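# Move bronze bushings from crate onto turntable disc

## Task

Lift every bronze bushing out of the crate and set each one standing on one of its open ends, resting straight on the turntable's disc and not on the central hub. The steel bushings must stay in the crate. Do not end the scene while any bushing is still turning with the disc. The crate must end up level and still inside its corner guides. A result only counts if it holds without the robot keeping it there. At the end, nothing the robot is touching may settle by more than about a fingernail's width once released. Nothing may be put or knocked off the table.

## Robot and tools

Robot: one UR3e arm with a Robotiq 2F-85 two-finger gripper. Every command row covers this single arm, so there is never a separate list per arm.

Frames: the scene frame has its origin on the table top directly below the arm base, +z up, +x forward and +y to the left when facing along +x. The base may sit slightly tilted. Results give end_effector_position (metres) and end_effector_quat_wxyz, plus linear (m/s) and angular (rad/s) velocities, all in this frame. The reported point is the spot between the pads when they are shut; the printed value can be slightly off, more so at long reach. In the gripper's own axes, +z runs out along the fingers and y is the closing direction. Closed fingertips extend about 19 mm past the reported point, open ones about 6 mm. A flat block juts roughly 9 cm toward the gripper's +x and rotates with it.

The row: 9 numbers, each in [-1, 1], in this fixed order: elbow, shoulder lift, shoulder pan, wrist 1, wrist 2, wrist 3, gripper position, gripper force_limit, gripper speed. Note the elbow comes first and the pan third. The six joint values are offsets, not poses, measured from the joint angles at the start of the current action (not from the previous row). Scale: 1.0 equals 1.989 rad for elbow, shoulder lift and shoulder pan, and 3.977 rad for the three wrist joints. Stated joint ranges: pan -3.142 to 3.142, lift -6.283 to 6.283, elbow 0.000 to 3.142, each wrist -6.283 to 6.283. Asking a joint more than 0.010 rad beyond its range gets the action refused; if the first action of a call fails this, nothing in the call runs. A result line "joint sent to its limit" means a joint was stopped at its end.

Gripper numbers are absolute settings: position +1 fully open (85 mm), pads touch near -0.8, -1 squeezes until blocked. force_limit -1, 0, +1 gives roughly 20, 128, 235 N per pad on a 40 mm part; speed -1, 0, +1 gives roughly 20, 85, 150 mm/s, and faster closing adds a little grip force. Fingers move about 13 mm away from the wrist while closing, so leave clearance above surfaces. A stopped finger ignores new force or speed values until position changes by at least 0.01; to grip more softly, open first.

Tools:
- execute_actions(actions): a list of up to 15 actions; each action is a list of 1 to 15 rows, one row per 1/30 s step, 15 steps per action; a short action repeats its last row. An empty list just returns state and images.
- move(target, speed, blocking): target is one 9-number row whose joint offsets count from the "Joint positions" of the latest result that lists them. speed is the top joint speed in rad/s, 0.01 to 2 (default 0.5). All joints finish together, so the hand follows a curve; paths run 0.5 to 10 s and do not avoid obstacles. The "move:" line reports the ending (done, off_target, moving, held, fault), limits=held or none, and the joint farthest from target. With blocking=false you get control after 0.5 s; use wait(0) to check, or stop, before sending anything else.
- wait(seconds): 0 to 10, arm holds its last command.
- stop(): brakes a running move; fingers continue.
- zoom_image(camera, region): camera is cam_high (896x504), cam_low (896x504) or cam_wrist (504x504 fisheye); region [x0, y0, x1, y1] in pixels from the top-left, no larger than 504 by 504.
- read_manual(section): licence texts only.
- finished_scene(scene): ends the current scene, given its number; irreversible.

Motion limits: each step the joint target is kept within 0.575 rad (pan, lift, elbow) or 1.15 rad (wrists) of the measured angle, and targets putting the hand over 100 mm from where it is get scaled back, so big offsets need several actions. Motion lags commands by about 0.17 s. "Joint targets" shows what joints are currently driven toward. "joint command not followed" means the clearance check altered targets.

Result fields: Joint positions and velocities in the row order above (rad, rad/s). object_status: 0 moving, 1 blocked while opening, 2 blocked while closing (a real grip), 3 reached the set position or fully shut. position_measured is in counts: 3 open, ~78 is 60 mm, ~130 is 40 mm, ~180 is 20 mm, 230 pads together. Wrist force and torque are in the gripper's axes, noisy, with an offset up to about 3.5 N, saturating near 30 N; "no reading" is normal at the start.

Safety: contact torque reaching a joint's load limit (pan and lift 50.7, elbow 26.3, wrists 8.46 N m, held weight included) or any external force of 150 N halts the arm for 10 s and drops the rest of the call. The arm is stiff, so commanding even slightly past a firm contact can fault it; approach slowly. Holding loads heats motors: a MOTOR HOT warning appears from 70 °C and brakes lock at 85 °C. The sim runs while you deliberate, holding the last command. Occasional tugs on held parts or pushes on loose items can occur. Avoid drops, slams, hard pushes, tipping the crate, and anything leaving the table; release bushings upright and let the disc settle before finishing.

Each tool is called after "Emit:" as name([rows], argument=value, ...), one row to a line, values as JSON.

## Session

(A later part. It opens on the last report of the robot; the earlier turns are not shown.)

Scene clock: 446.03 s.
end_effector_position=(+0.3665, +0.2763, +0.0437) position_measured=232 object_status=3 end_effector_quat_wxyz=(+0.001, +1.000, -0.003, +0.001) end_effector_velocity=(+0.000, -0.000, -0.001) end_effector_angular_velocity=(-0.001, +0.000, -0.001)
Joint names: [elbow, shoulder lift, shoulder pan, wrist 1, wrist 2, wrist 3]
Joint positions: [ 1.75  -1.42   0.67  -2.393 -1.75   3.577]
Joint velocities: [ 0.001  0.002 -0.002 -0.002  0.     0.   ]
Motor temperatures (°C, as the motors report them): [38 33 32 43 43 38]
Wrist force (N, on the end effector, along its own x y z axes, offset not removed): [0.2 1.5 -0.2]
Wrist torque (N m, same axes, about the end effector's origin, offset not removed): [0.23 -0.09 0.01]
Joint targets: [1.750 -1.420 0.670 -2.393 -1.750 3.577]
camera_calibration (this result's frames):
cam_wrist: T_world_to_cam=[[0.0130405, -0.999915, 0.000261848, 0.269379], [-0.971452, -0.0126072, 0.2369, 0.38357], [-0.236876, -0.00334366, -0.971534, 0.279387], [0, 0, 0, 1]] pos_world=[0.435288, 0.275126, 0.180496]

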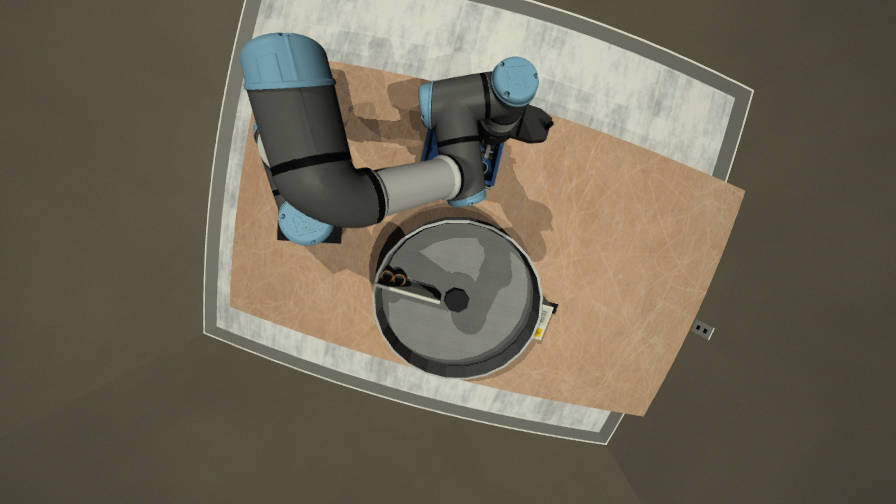

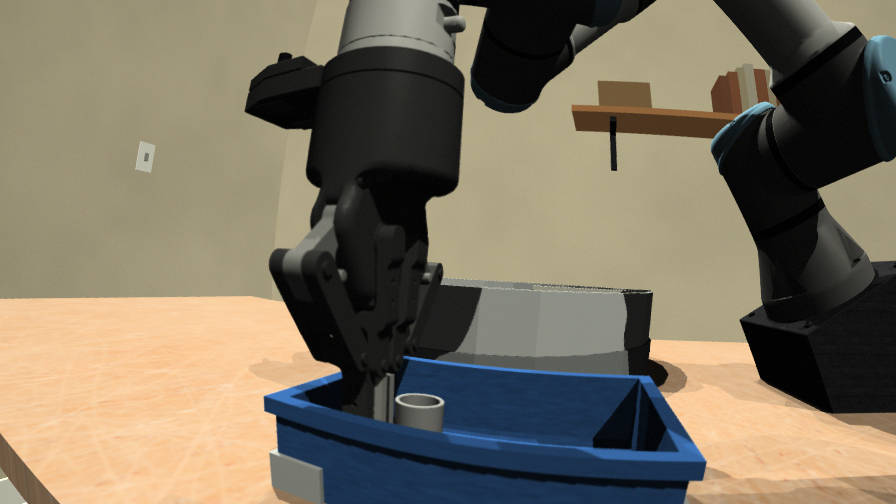

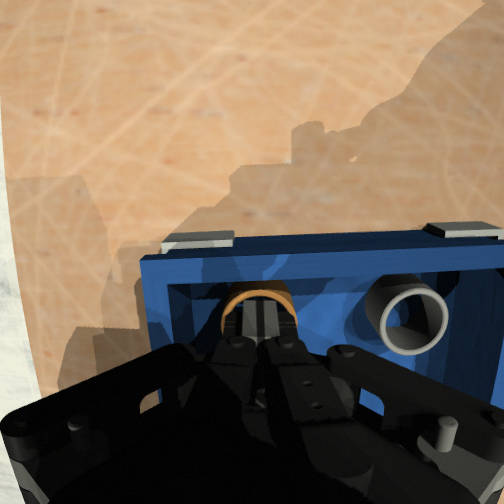

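Emit:
execute_actions([
  [[0,0,0,0,0,0,-0.3,-0.3,-0.5]],
  [[0,0,0,0,0,0,-0.3,-0.3,-0.5]],
  [[-0.004,-0.009,0.0018,0.0067,0,0,-0.3,-0.3,-0.5]],
  [[-0.008,-0.018,0.0036,0.0134,0,0,-0.3,-0.3,-0.5]],
  [[-0.008,-0.018,0.0036,0.0134,0,0,-0.3,-0.3,-0.5]],
])

Scene clock: 452.90 s.
end_effector_position=(+0.3645, +0.2772, +0.0767) position_measured=219 object_status=1 end_effector_quat_wxyz=(-0.002, +1.000, +0.005, -0.001) end_effector_velocity=(-0.001, -0.000, +0.002) end_effector_angular_velocity=(+0.000, +0.001, +0.001)
Joint names: [elbow, shoulder lift, shoulder pan, wrist 1, wrist 2, wrist 3]
Joint positions: [ 1.711 -1.508  0.687 -2.262 -1.75   3.577]
Joint velocities: [-0.001 -0.005  0.001  0.007  0.     0.   ]
Motor temperatures (°C, as the motors report them): [38 33 32 43 43 38]
Wrist force (N, on the end effector, along its own x y z axes, offset not removed): [1.0 1.6 0.2]
Wrist torque (N m, same axes, about the end effector's origin, offset not removed): [0.20 -0.18 0.01]
Joint targets: [1.710 -1.509 0.687 -2.261 -1.750 3.577]
camera_calibration (this result's frames):
cam_wrist: T_world_to_cam=[[0.0290475, -0.999554, -0.00685964, 0.264877], [-0.970022, -0.0298444, 0.241179, 0.377704], [-0.241276, -0.000351628, -0.970457, 0.311654], [0, 0, 0, 1]] pos_world=[0.433882, 0.276141, 0.21317]

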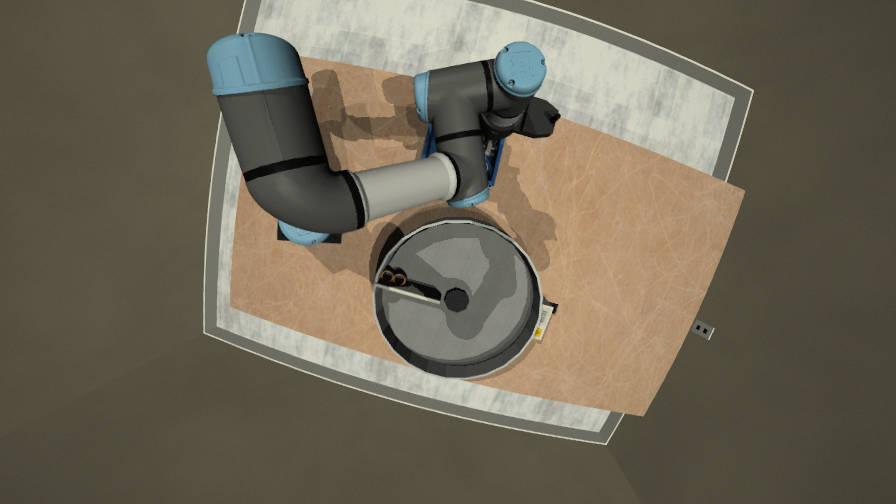

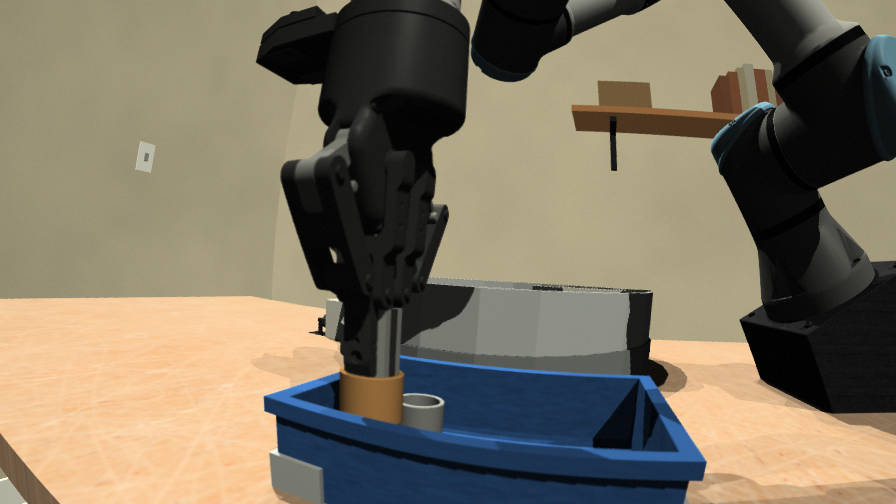

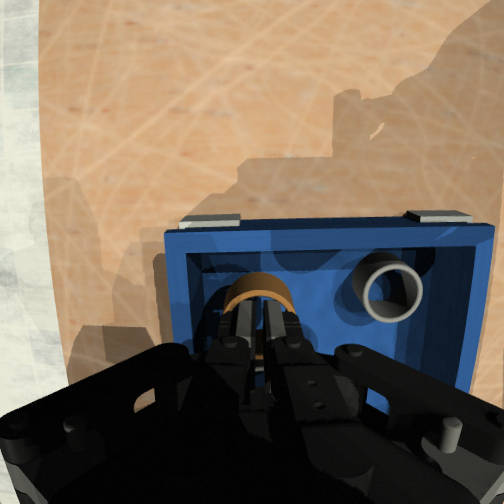

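Emit:
move(target=[-0.086,-0.083,0.032,0.087,-0.009,0.018,-0.3,-0.3,-0.5], speed=0.6)

Emit:
execute_actions(actions=[])

Scene clock: 456.70 s.
end_effector_position=(+0.3579, +0.2732, +0.1615) position_measured=219 object_status=1 end_effector_quat_wxyz=(+0.000, +1.000, -0.002, +0.001) end_effector_velocity=(-0.001, -0.000, +0.000) end_effector_angular_velocity=(-0.000, +0.001, +0.001)
Joint names: [elbow, shoulder lift, shoulder pan, wrist 1, wrist 2, wrist 3]
Joint positions: [ 1.54  -1.673  0.751 -1.916 -1.785  3.649]
Joint velocities: [-0.    -0.001  0.001  0.003 -0.001  0.001]
Motor temperatures (°C, as the motors report them): [38 33 32 43 43 38]
Wrist force (N, on the end effector, along its own x y z axes, offset not removed): [0.4 0.8 0.5]
Wrist torque (N m, same axes, about the end effector's origin, offset not removed): [0.07 -0.09 0.01]
Joint targets: [1.540 -1.673 0.751 -1.916 -1.785 3.649]
move: done; limits=none; farthest joint: the wrist 2, 0.001 radians from its target (0.036 radians at the start)
camera_calibration (this result's frames):
cam_wrist: T_world_to_cam=[[0.0146796, -0.999891, -0.00182629, 0.26613], [-0.971277, -0.0146933, 0.237497, 0.347647], [-0.237498, -0.00171254, -0.971386, 0.39148], [0, 0, 0, 1]] pos_world=[0.42673, 0.27188, 0.298199]

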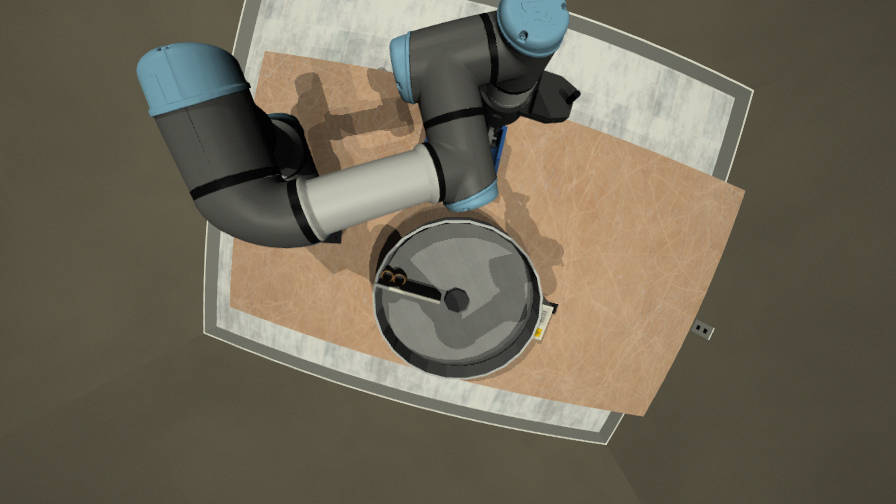

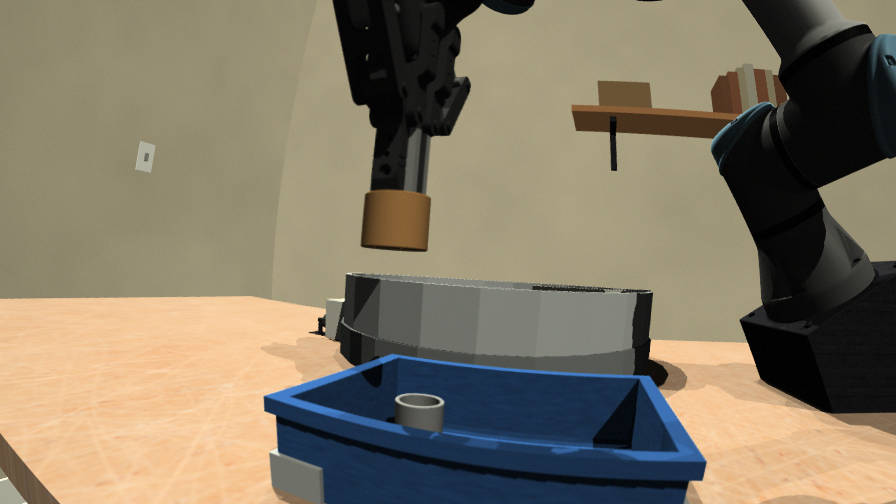

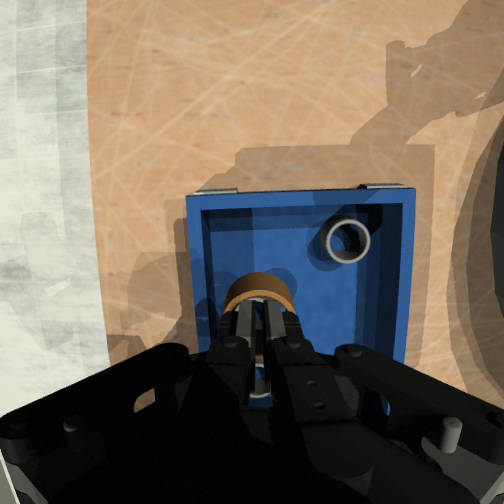

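Scene clock: 456.70 s.
end_effector_position=(+0.3579, +0.2732, +0.1615) position_measured=219 object_status=1 end_effector_quat_wxyz=(+0.000, +1.000, -0.002, +0.001) end_effector_velocity=(-0.001, -0.000, +0.000) end_effector_angular_velocity=(-0.000, +0.001, +0.001)
Joint names: [elbow, shoulder lift, shoulder pan, wrist 1, wrist 2, wrist 3]
Joint positions: [ 1.54  -1.673  0.751 -1.916 -1.785  3.649]
Joint velocities: [-0.    -0.001  0.001  0.003 -0.001  0.001]
Motor temperatures (°C, as the motors report them): [38 33 32 43 43 38]
Wrist force (N, on the end effector, along its own x y z axes, offset not removed): [0.4 0.8 0.5]
Wrist torque (N m, same axes, about the end effector's origin, offset not removed): [0.07 -0.09 0.01]
Joint targets: [1.540 -1.673 0.751 -1.916 -1.785 3.649]
camera_calibration (this result's frames):
cam_wrist: T_world_to_cam=[[0.0146796, -0.999891, -0.00182629, 0.26613], [-0.971277, -0.0146933, 0.237497, 0.347647], [-0.237498, -0.00171254, -0.971386, 0.39148], [0, 0, 0, 1]] pos_world=[0.42673, 0.27188, 0.298199]

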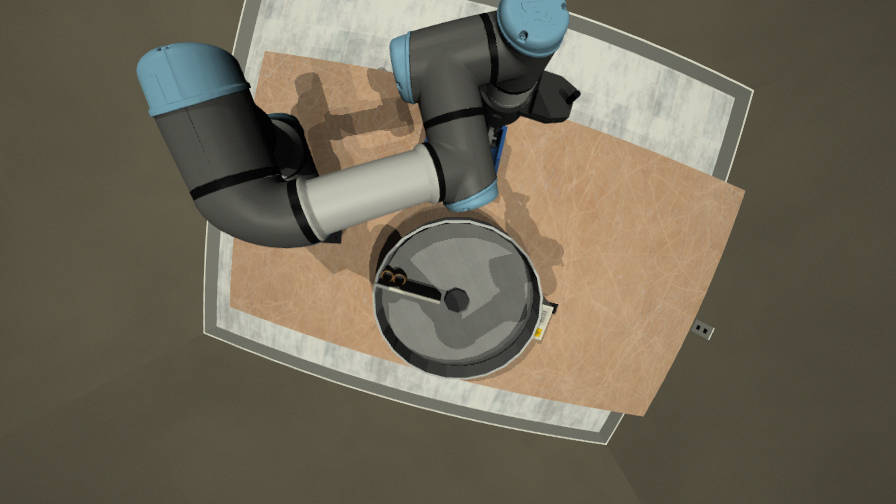

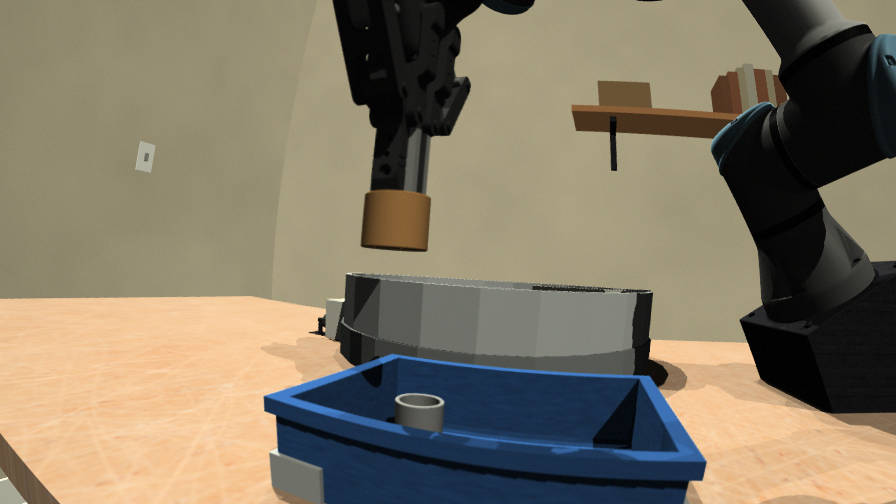

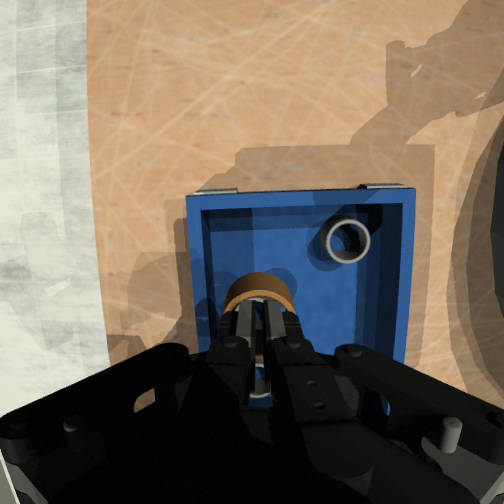

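To high pose.

Emit:
move(target=[0.106,-0.253,-0.100,0.066,0.024,-0.045,-0.3,-0.3,-0.5], speed=0.7)

Emit:
execute_actions(actions=[])

Scene clock: 460.67 s.
end_effector_position=(+0.3016, +0.1945, +0.2216) position_measured=219 object_status=1 end_effector_quat_wxyz=(-0.000, +1.000, -0.001, +0.001) end_effector_velocity=(-0.000, -0.000, +0.000) end_effector_angular_velocity=(-0.000, -0.000, +0.000)
Joint names: [elbow, shoulder lift, shoulder pan, wrist 1, wrist 2, wrist 3]
Joint positions: [ 1.75  -2.176  0.552 -1.654 -1.69   3.47 ]
Joint velocities: [ 0.001 -0.002 -0.001  0.001  0.    -0.001]
Motor temperatures (°C, as the motors report them): [38 33 32 43 43 38]
Wrist force (N, on the end effector, along its own x y z axes, offset not removed): [0.2 1.3 0.4]
Wrist torque (N m, same axes, about the end effector's origin, offset not removed): [0.15 -0.08 -0.02]
Joint targets: [1.750 -2.176 0.552 -1.653 -1.690 3.470]
move: done; limits=none; farthest joint: the shoulder pan, 0.000 radians from its target (0.199 radians at the start)
camera_calibration (this result's frames):
cam_wrist: T_world_to_cam=[[0.0160712, -0.999867, -0.00284226, 0.188165], [-0.971207, -0.0162862, 0.237682, 0.277762], [-0.237696, -0.00105942, -0.971339, 0.436258], [0, 0, 0, 1]] pos_world=[0.370437, 0.193126, 0.35827]

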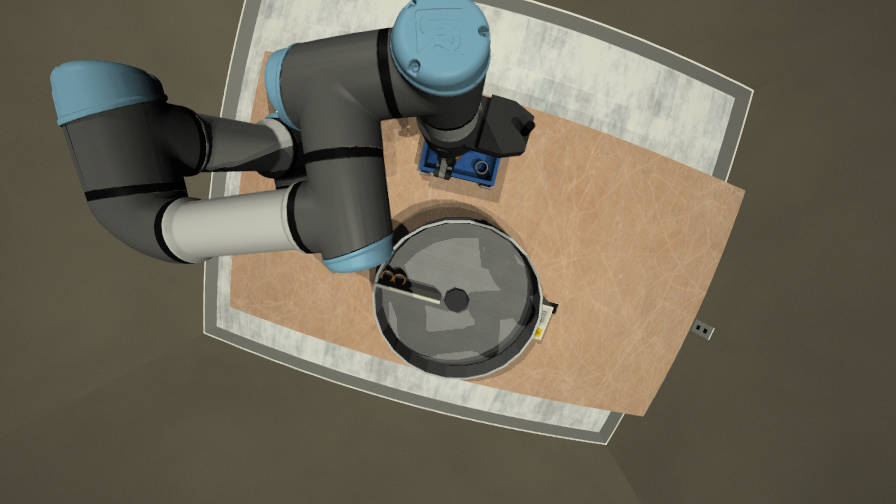

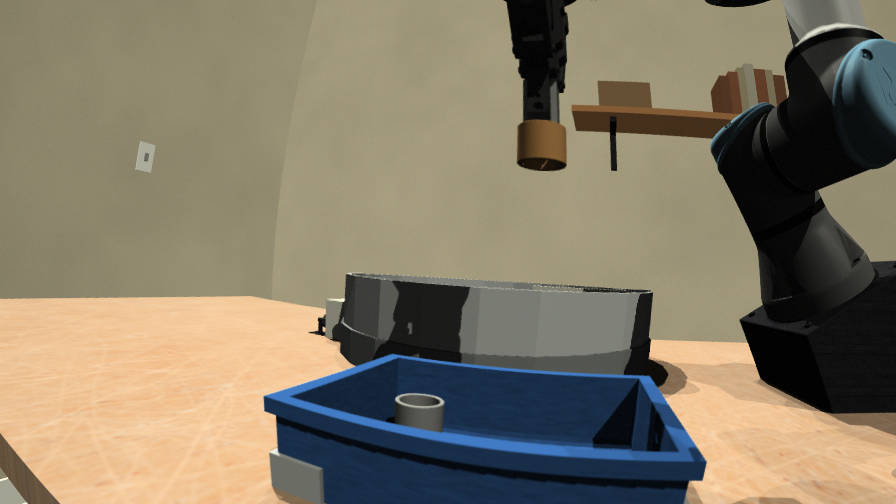

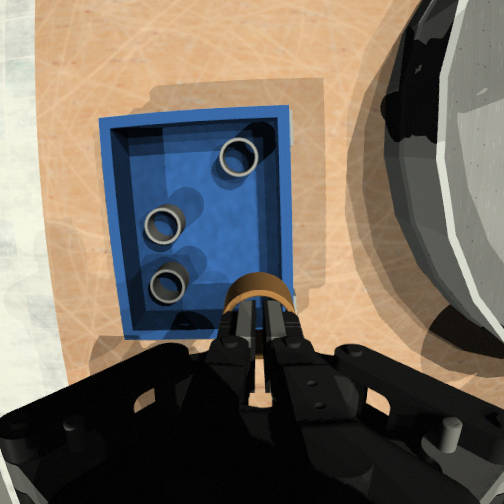

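Scene clock: 460.67 s.
end_effector_position=(+0.3016, +0.1945, +0.2216) position_measured=219 object_status=1 end_effector_quat_wxyz=(-0.000, +1.000, -0.001, +0.001) end_effector_velocity=(-0.000, -0.000, +0.000) end_effector_angular_velocity=(-0.000, -0.000, +0.000)
Joint names: [elbow, shoulder lift, shoulder pan, wrist 1, wrist 2, wrist 3]
Joint positions: [ 1.75  -2.176  0.552 -1.654 -1.69   3.47 ]
Joint velocities: [ 0.001 -0.002 -0.001  0.001  0.    -0.001]
Motor temperatures (°C, as the motors report them): [38 33 32 43 43 38]
Wrist force (N, on the end effector, along its own x y z axes, offset not removed): [0.2 1.3 0.4]
Wrist torque (N m, same axes, about the end effector's origin, offset not removed): [0.15 -0.08 -0.02]
Joint targets: [1.750 -2.176 0.552 -1.653 -1.690 3.470]
camera_calibration (this result's frames):
cam_wrist: T_world_to_cam=[[0.0160712, -0.999867, -0.00284226, 0.188165], [-0.971207, -0.0162862, 0.237682, 0.277762], [-0.237696, -0.00105942, -0.971339, 0.436258], [0, 0, 0, 1]] pos_world=[0.370437, 0.193126, 0.35827]

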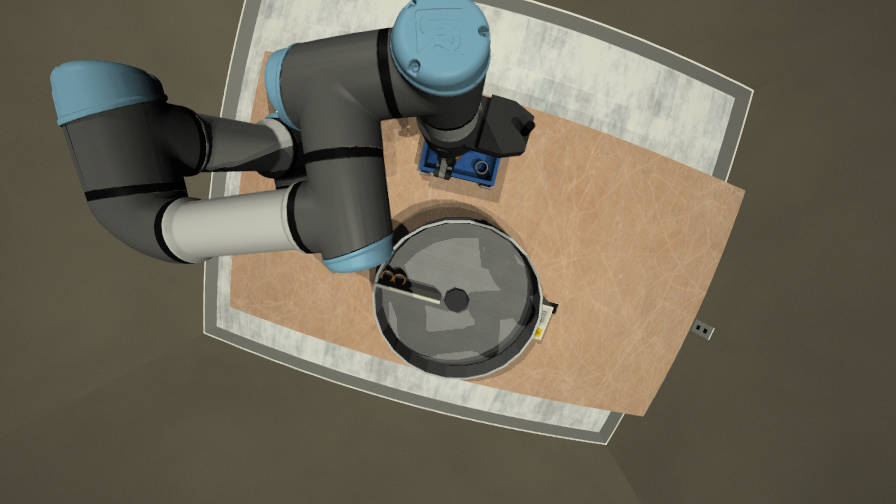

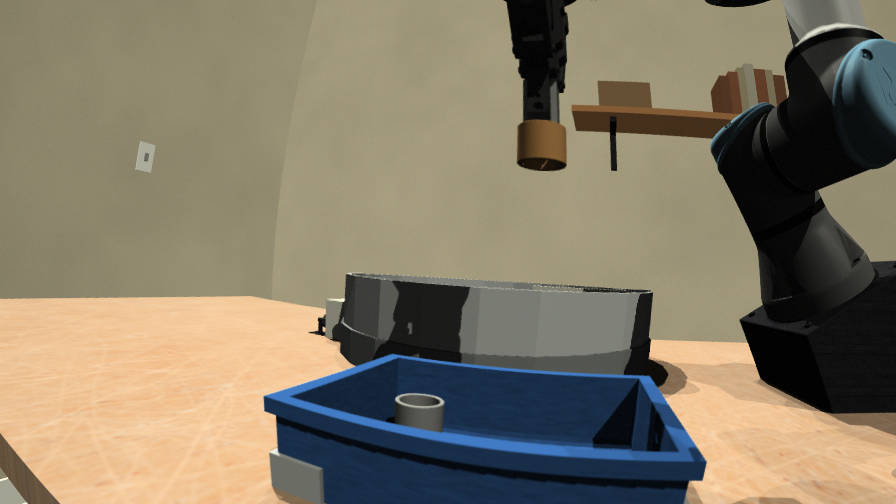

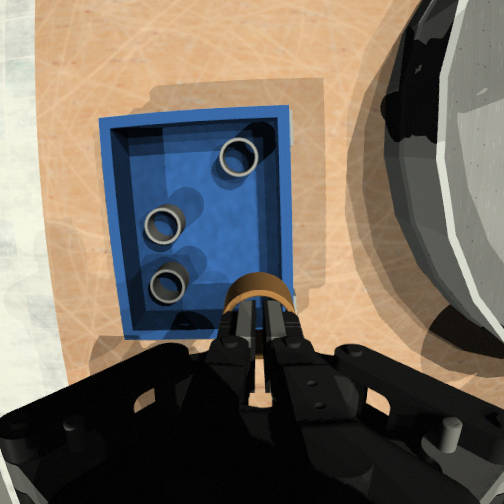

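Emit:
move(target=[-0.0395,0.024,-0.664,0.0694,0.144,0,-0.3,-0.3,-0.5], speed=0.8)

Emit:
move(target=[0.1476,0.0618,0.0923,-0.125,-0.014,0,-0.3,-0.3,-0.5], speed=0.3)

Scene clock: 465.60 s.
end_effector_position=(+0.4004, -0.0195, +0.1712) position_measured=219 object_status=1 end_effector_quat_wxyz=(-0.001, +0.817, -0.577, -0.000) end_effector_velocity=(-0.000, -0.000, -0.000) end_effector_angular_velocity=(+0.001, -0.000, -0.002)
Joint names: [elbow, shoulder lift, shoulder pan, wrist 1, wrist 2, wrist 3]
Joint positions: [ 1.672 -2.128 -0.768 -1.378 -1.117  3.47 ]
Joint velocities: [ 0.001 -0.    -0.001  0.     0.001  0.   ]
Motor temperatures (°C, as the motors report them): [38 33 32 43 43 38]
Wrist force (N, on the end effector, along its own x y z axes, offset not removed): [1.0 1.2 0.1]
Wrist torque (N m, same axes, about the end effector's origin, offset not removed): [0.16 -0.21 -0.01]
Joint targets: [1.672 -2.128 -0.768 -1.378 -1.117 3.470]
move: done; limits=none; farthest joint: the shoulder pan, 0.000 radians from its target (1.320 radians at the start)
camera_calibration (this result's frames):
cam_wrist: T_world_to_cam=[[-0.936433, -0.350838, -0.00267348, 0.366409], [-0.341159, 0.908768, 0.240314, 0.147552], [-0.0818815, 0.22595, -0.970692, 0.352565], [0, 0, 0, 1]] pos_world=[0.422325, -0.0852028, 0.307753]

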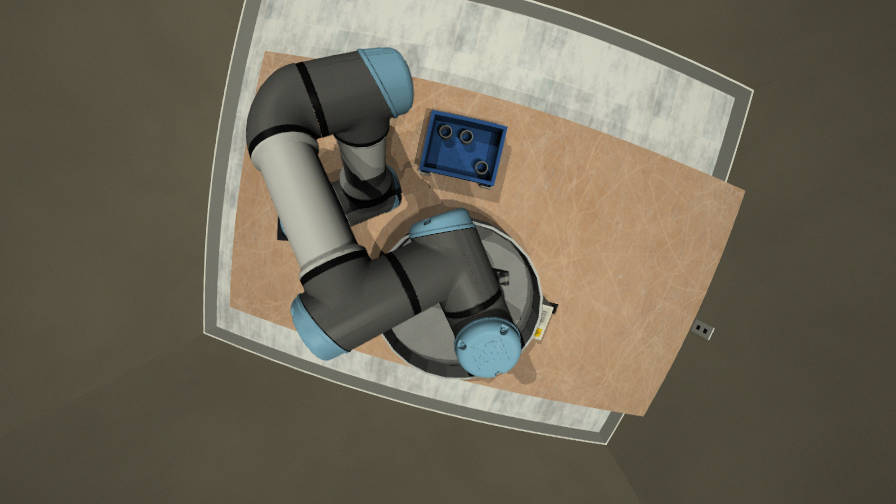

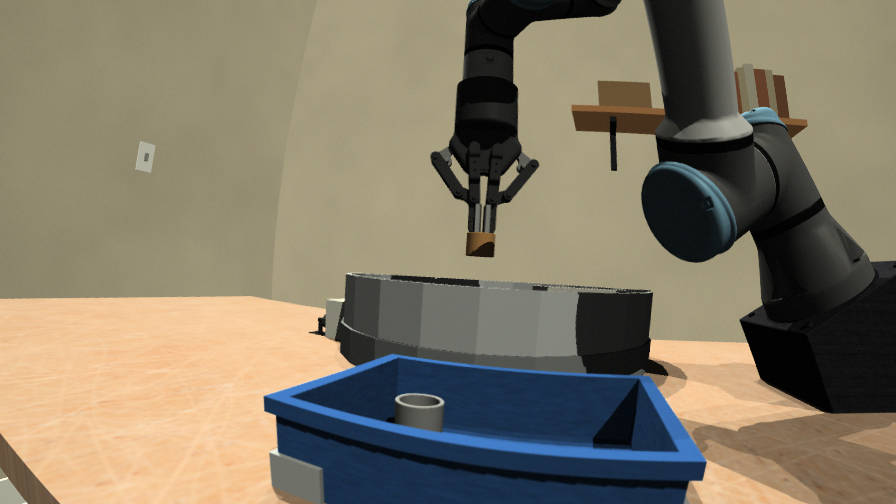

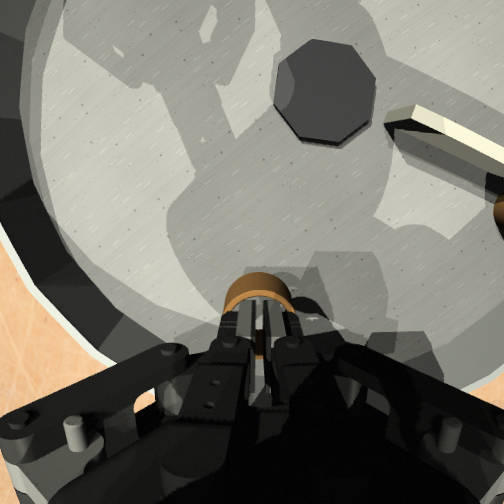

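Scene clock: 467.83 s.
end_effector_position=(+0.4011, -0.0208, +0.0965) position_measured=219 object_status=1 end_effector_quat_wxyz=(-0.000, +0.868, -0.496, +0.000) end_effector_velocity=(-0.000, -0.000, -0.001) end_effector_angular_velocity=(-0.000, +0.000, -0.000)
Joint names: [elbow, shoulder lift, shoulder pan, wrist 1, wrist 2, wrist 3]
Joint positions: [ 1.965 -2.005 -0.585 -1.874 -1.173  3.47 ]
Joint velocities: [ 0.002  0.001  0.    -0.002 -0.     0.   ]
Motor temperatures (°C, as the motors report them): [38 33 32 43 43 38]
Wrist force (N, on the end effector, along its own x y z axes, offset not removed): [0.3 3.1 0.9]
Wrist torque (N m, same axes, about the end effector's origin, offset not removed): [0.48 -0.07 0.01]
Joint targets: [1.965 -2.005 -0.585 -1.875 -1.173 3.470]
move: done; limits=none; farthest joint: the wrist 1, 0.001 radians from its target (0.498 radians at the start)
camera_calibration (this result's frames):
cam_wrist: T_world_to_cam=[[-0.851908, -0.523686, -0.00249098, 0.328941], [-0.509003, 0.826886, 0.239113, 0.232715], [-0.12316, 0.20497, -0.970989, 0.296518], [0, 0, 0, 1]] pos_world=[0.4352, -0.0809442, 0.23309]

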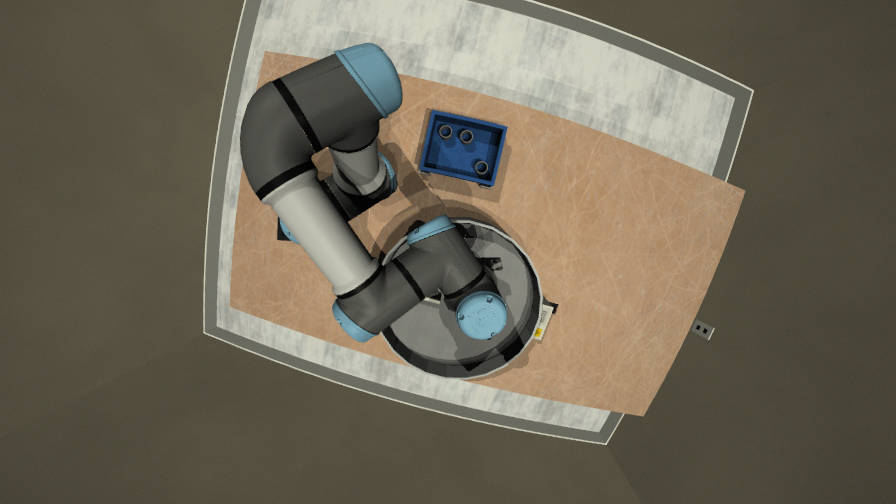

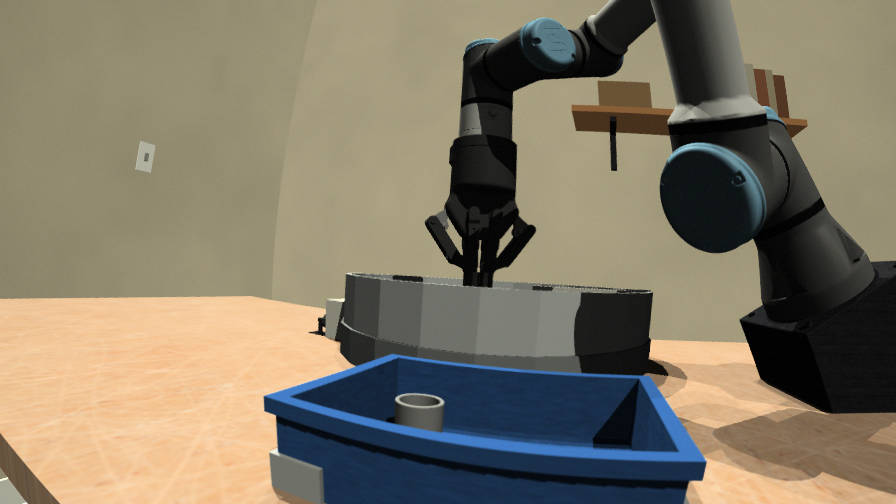

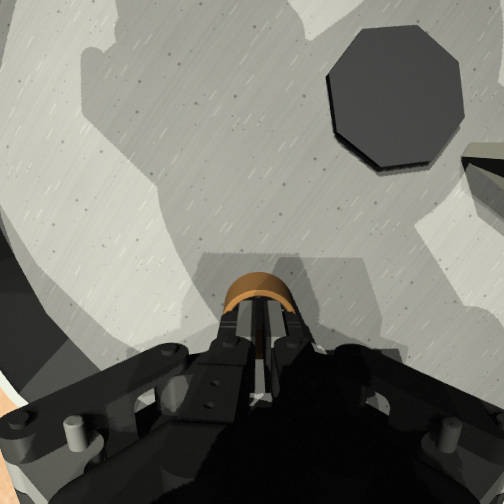

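Emit:
execute_actions([
  [[0,0,0,0,0,0,-1,0,1],[0,0,0,0,0,0,-1,0,1],[0,0,0,0,0,0,-1,0,1],[0,0,0,0,0,0,-1,0,1],[0,0,0,0,0,0,-1,0,1],[0,0,0,0,0,0,-1,0,1],[-0.01,-0.004,-0.006,0.008,0.001,0,-1,0,1],[-0.02,-0.008,-0.012,0.017,0.002,0,-1,0,1],[-0.03,-0.012,-0.018,0.025,0.003,0,-1,0,1],[-0.04,-0.016,-0.024,0.034,0.004,0,-1,0,1]],
  [[-0.055,-0.023,-0.035,0.047,0.005,0,-1,0,1]],
  [[-0.06,-0.03,-0.035,0.05,0.005,0,-1,0,1]],
  [[0,0,0,0,0,0,-1,0,1]],
])

Emit:
wait(seconds=10)

Scene clock: 474.73 s.
end_effector_position=(+0.4006, -0.0178, +0.1724) position_measured=232 object_status=3 end_effector_quat_wxyz=(+0.001, +0.820, -0.573, +0.003) end_effector_velocity=(-0.000, -0.000, -0.001) end_effector_angular_velocity=(+0.001, +0.002, -0.001)
Joint names: [elbow, shoulder lift, shoulder pan, wrist 1, wrist 2, wrist 3]
Joint positions: [ 1.674 -2.136 -0.762 -1.382 -1.12   3.47 ]
Joint velocities: [ 0.002  0.001 -0.    -0.    -0.001 -0.   ]
Motor temperatures (°C, as the motors report them): [38 33 32 43 43 38]
Wrist force (N, on the end effector, along its own x y z axes, offset not removed): [0.5 1.3 -0.1]
Wrist torque (N m, same axes, about the end effector's origin, offset not removed): [0.17 -0.11 0.05]
Joint targets: [1.674 -2.136 -0.762 -1.382 -1.120 3.470]
camera_calibration (this result's frames):
cam_wrist: T_world_to_cam=[[-0.932889, -0.360147, -0.00336664, 0.365769], [-0.350895, 0.906737, 0.233882, 0.150798], [-0.0811793, 0.219367, -0.972259, 0.353235], [0, 0, 0, 1]] pos_world=[0.422812, -0.0824914, 0.309399]

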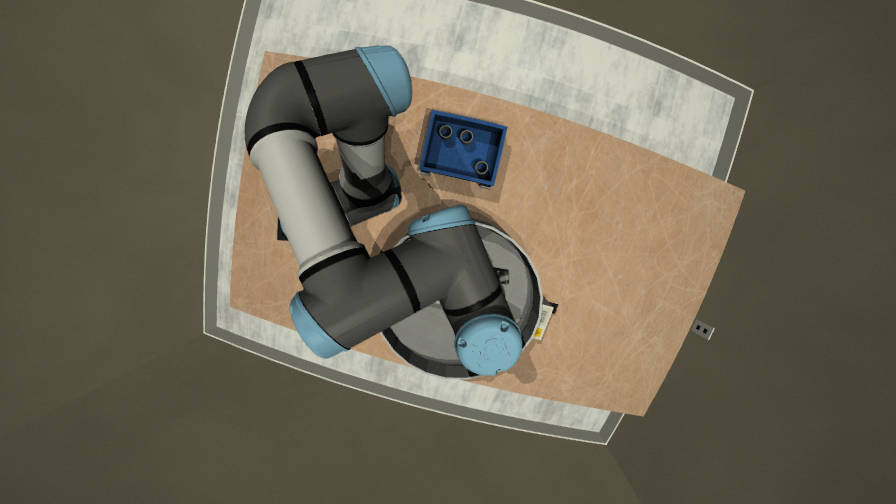

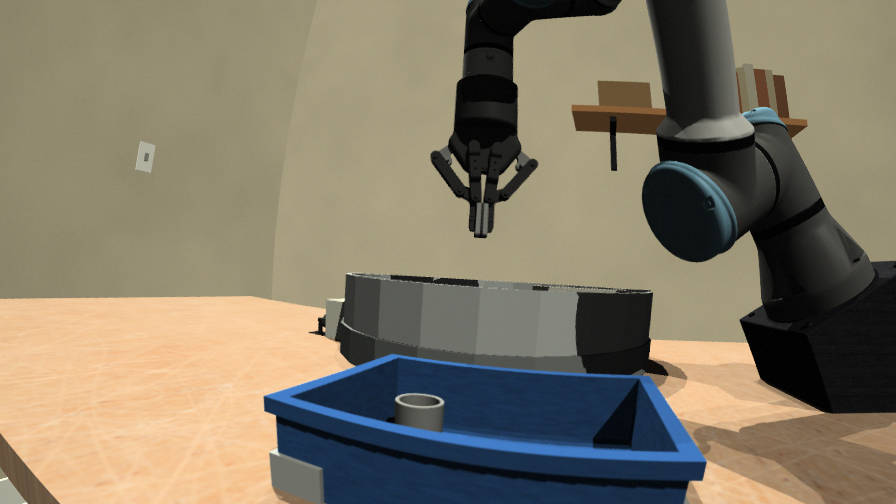

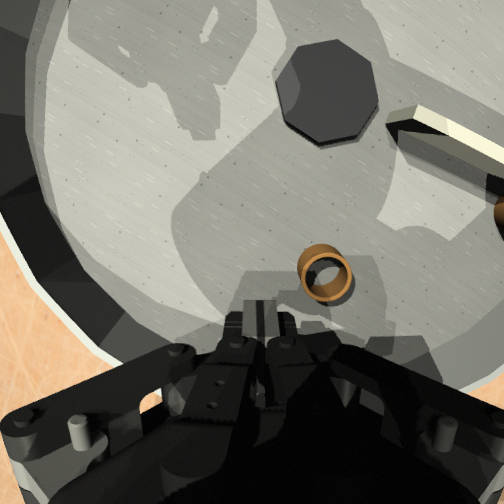

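Scene clock: 484.73 s.
end_effector_position=(+0.4006, -0.0179, +0.1724) position_measured=232 object_status=3 end_effector_quat_wxyz=(+0.001, +0.820, -0.573, +0.003) end_effector_velocity=(+0.000, -0.000, +0.000) end_effector_angular_velocity=(-0.000, -0.000, -0.000)
Joint names: [elbow, shoulder lift, shoulder pan, wrist 1, wrist 2, wrist 3]
Joint positions: [ 1.674 -2.136 -0.762 -1.382 -1.12   3.47 ]
Joint velocities: [-0.001  0.    -0.    -0.    -0.     0.   ]
Motor temperatures (°C, as the motors report them): [38 33 32 43 43 38]
Wrist force (N, on the end effector, along its own x y z axes, offset not removed): [0.5 1.6 0.3]
Wrist torque (N m, same axes, about the end effector's origin, offset not removed): [0.16 -0.13 0.01]
Joint targets: [1.674 -2.136 -0.762 -1.382 -1.120 3.470]
wait: 10.00 s; at rest by 0.17 s
camera_calibration (this result's frames):
cam_wrist: T_world_to_cam=[[-0.932897, -0.360129, -0.00331055, 0.365748], [-0.350861, 0.906737, 0.233935, 0.150786], [-0.0812451, 0.219399, -0.972247, 0.353244], [0, 0, 0, 1]] pos_world=[0.422809, -0.0825078, 0.309377]

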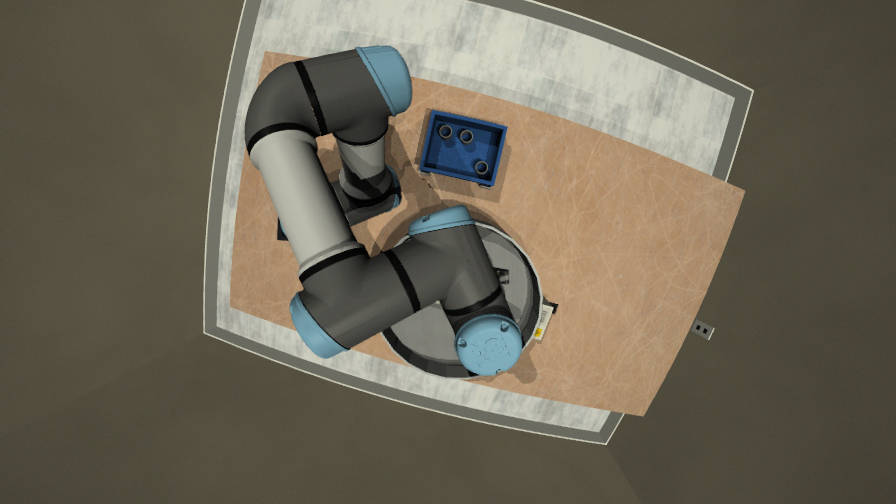

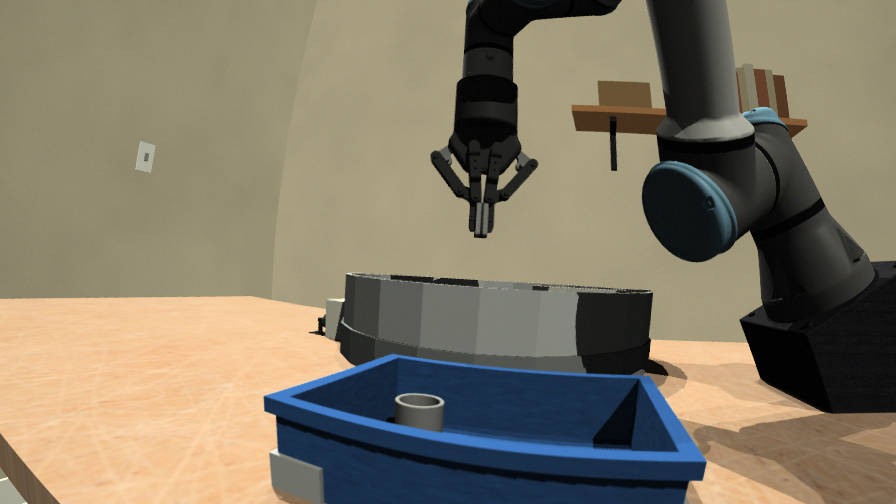

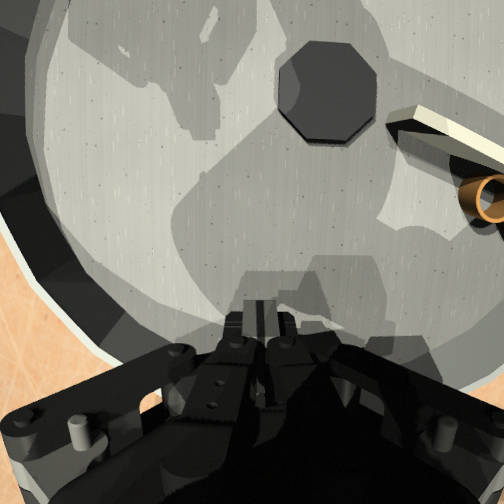

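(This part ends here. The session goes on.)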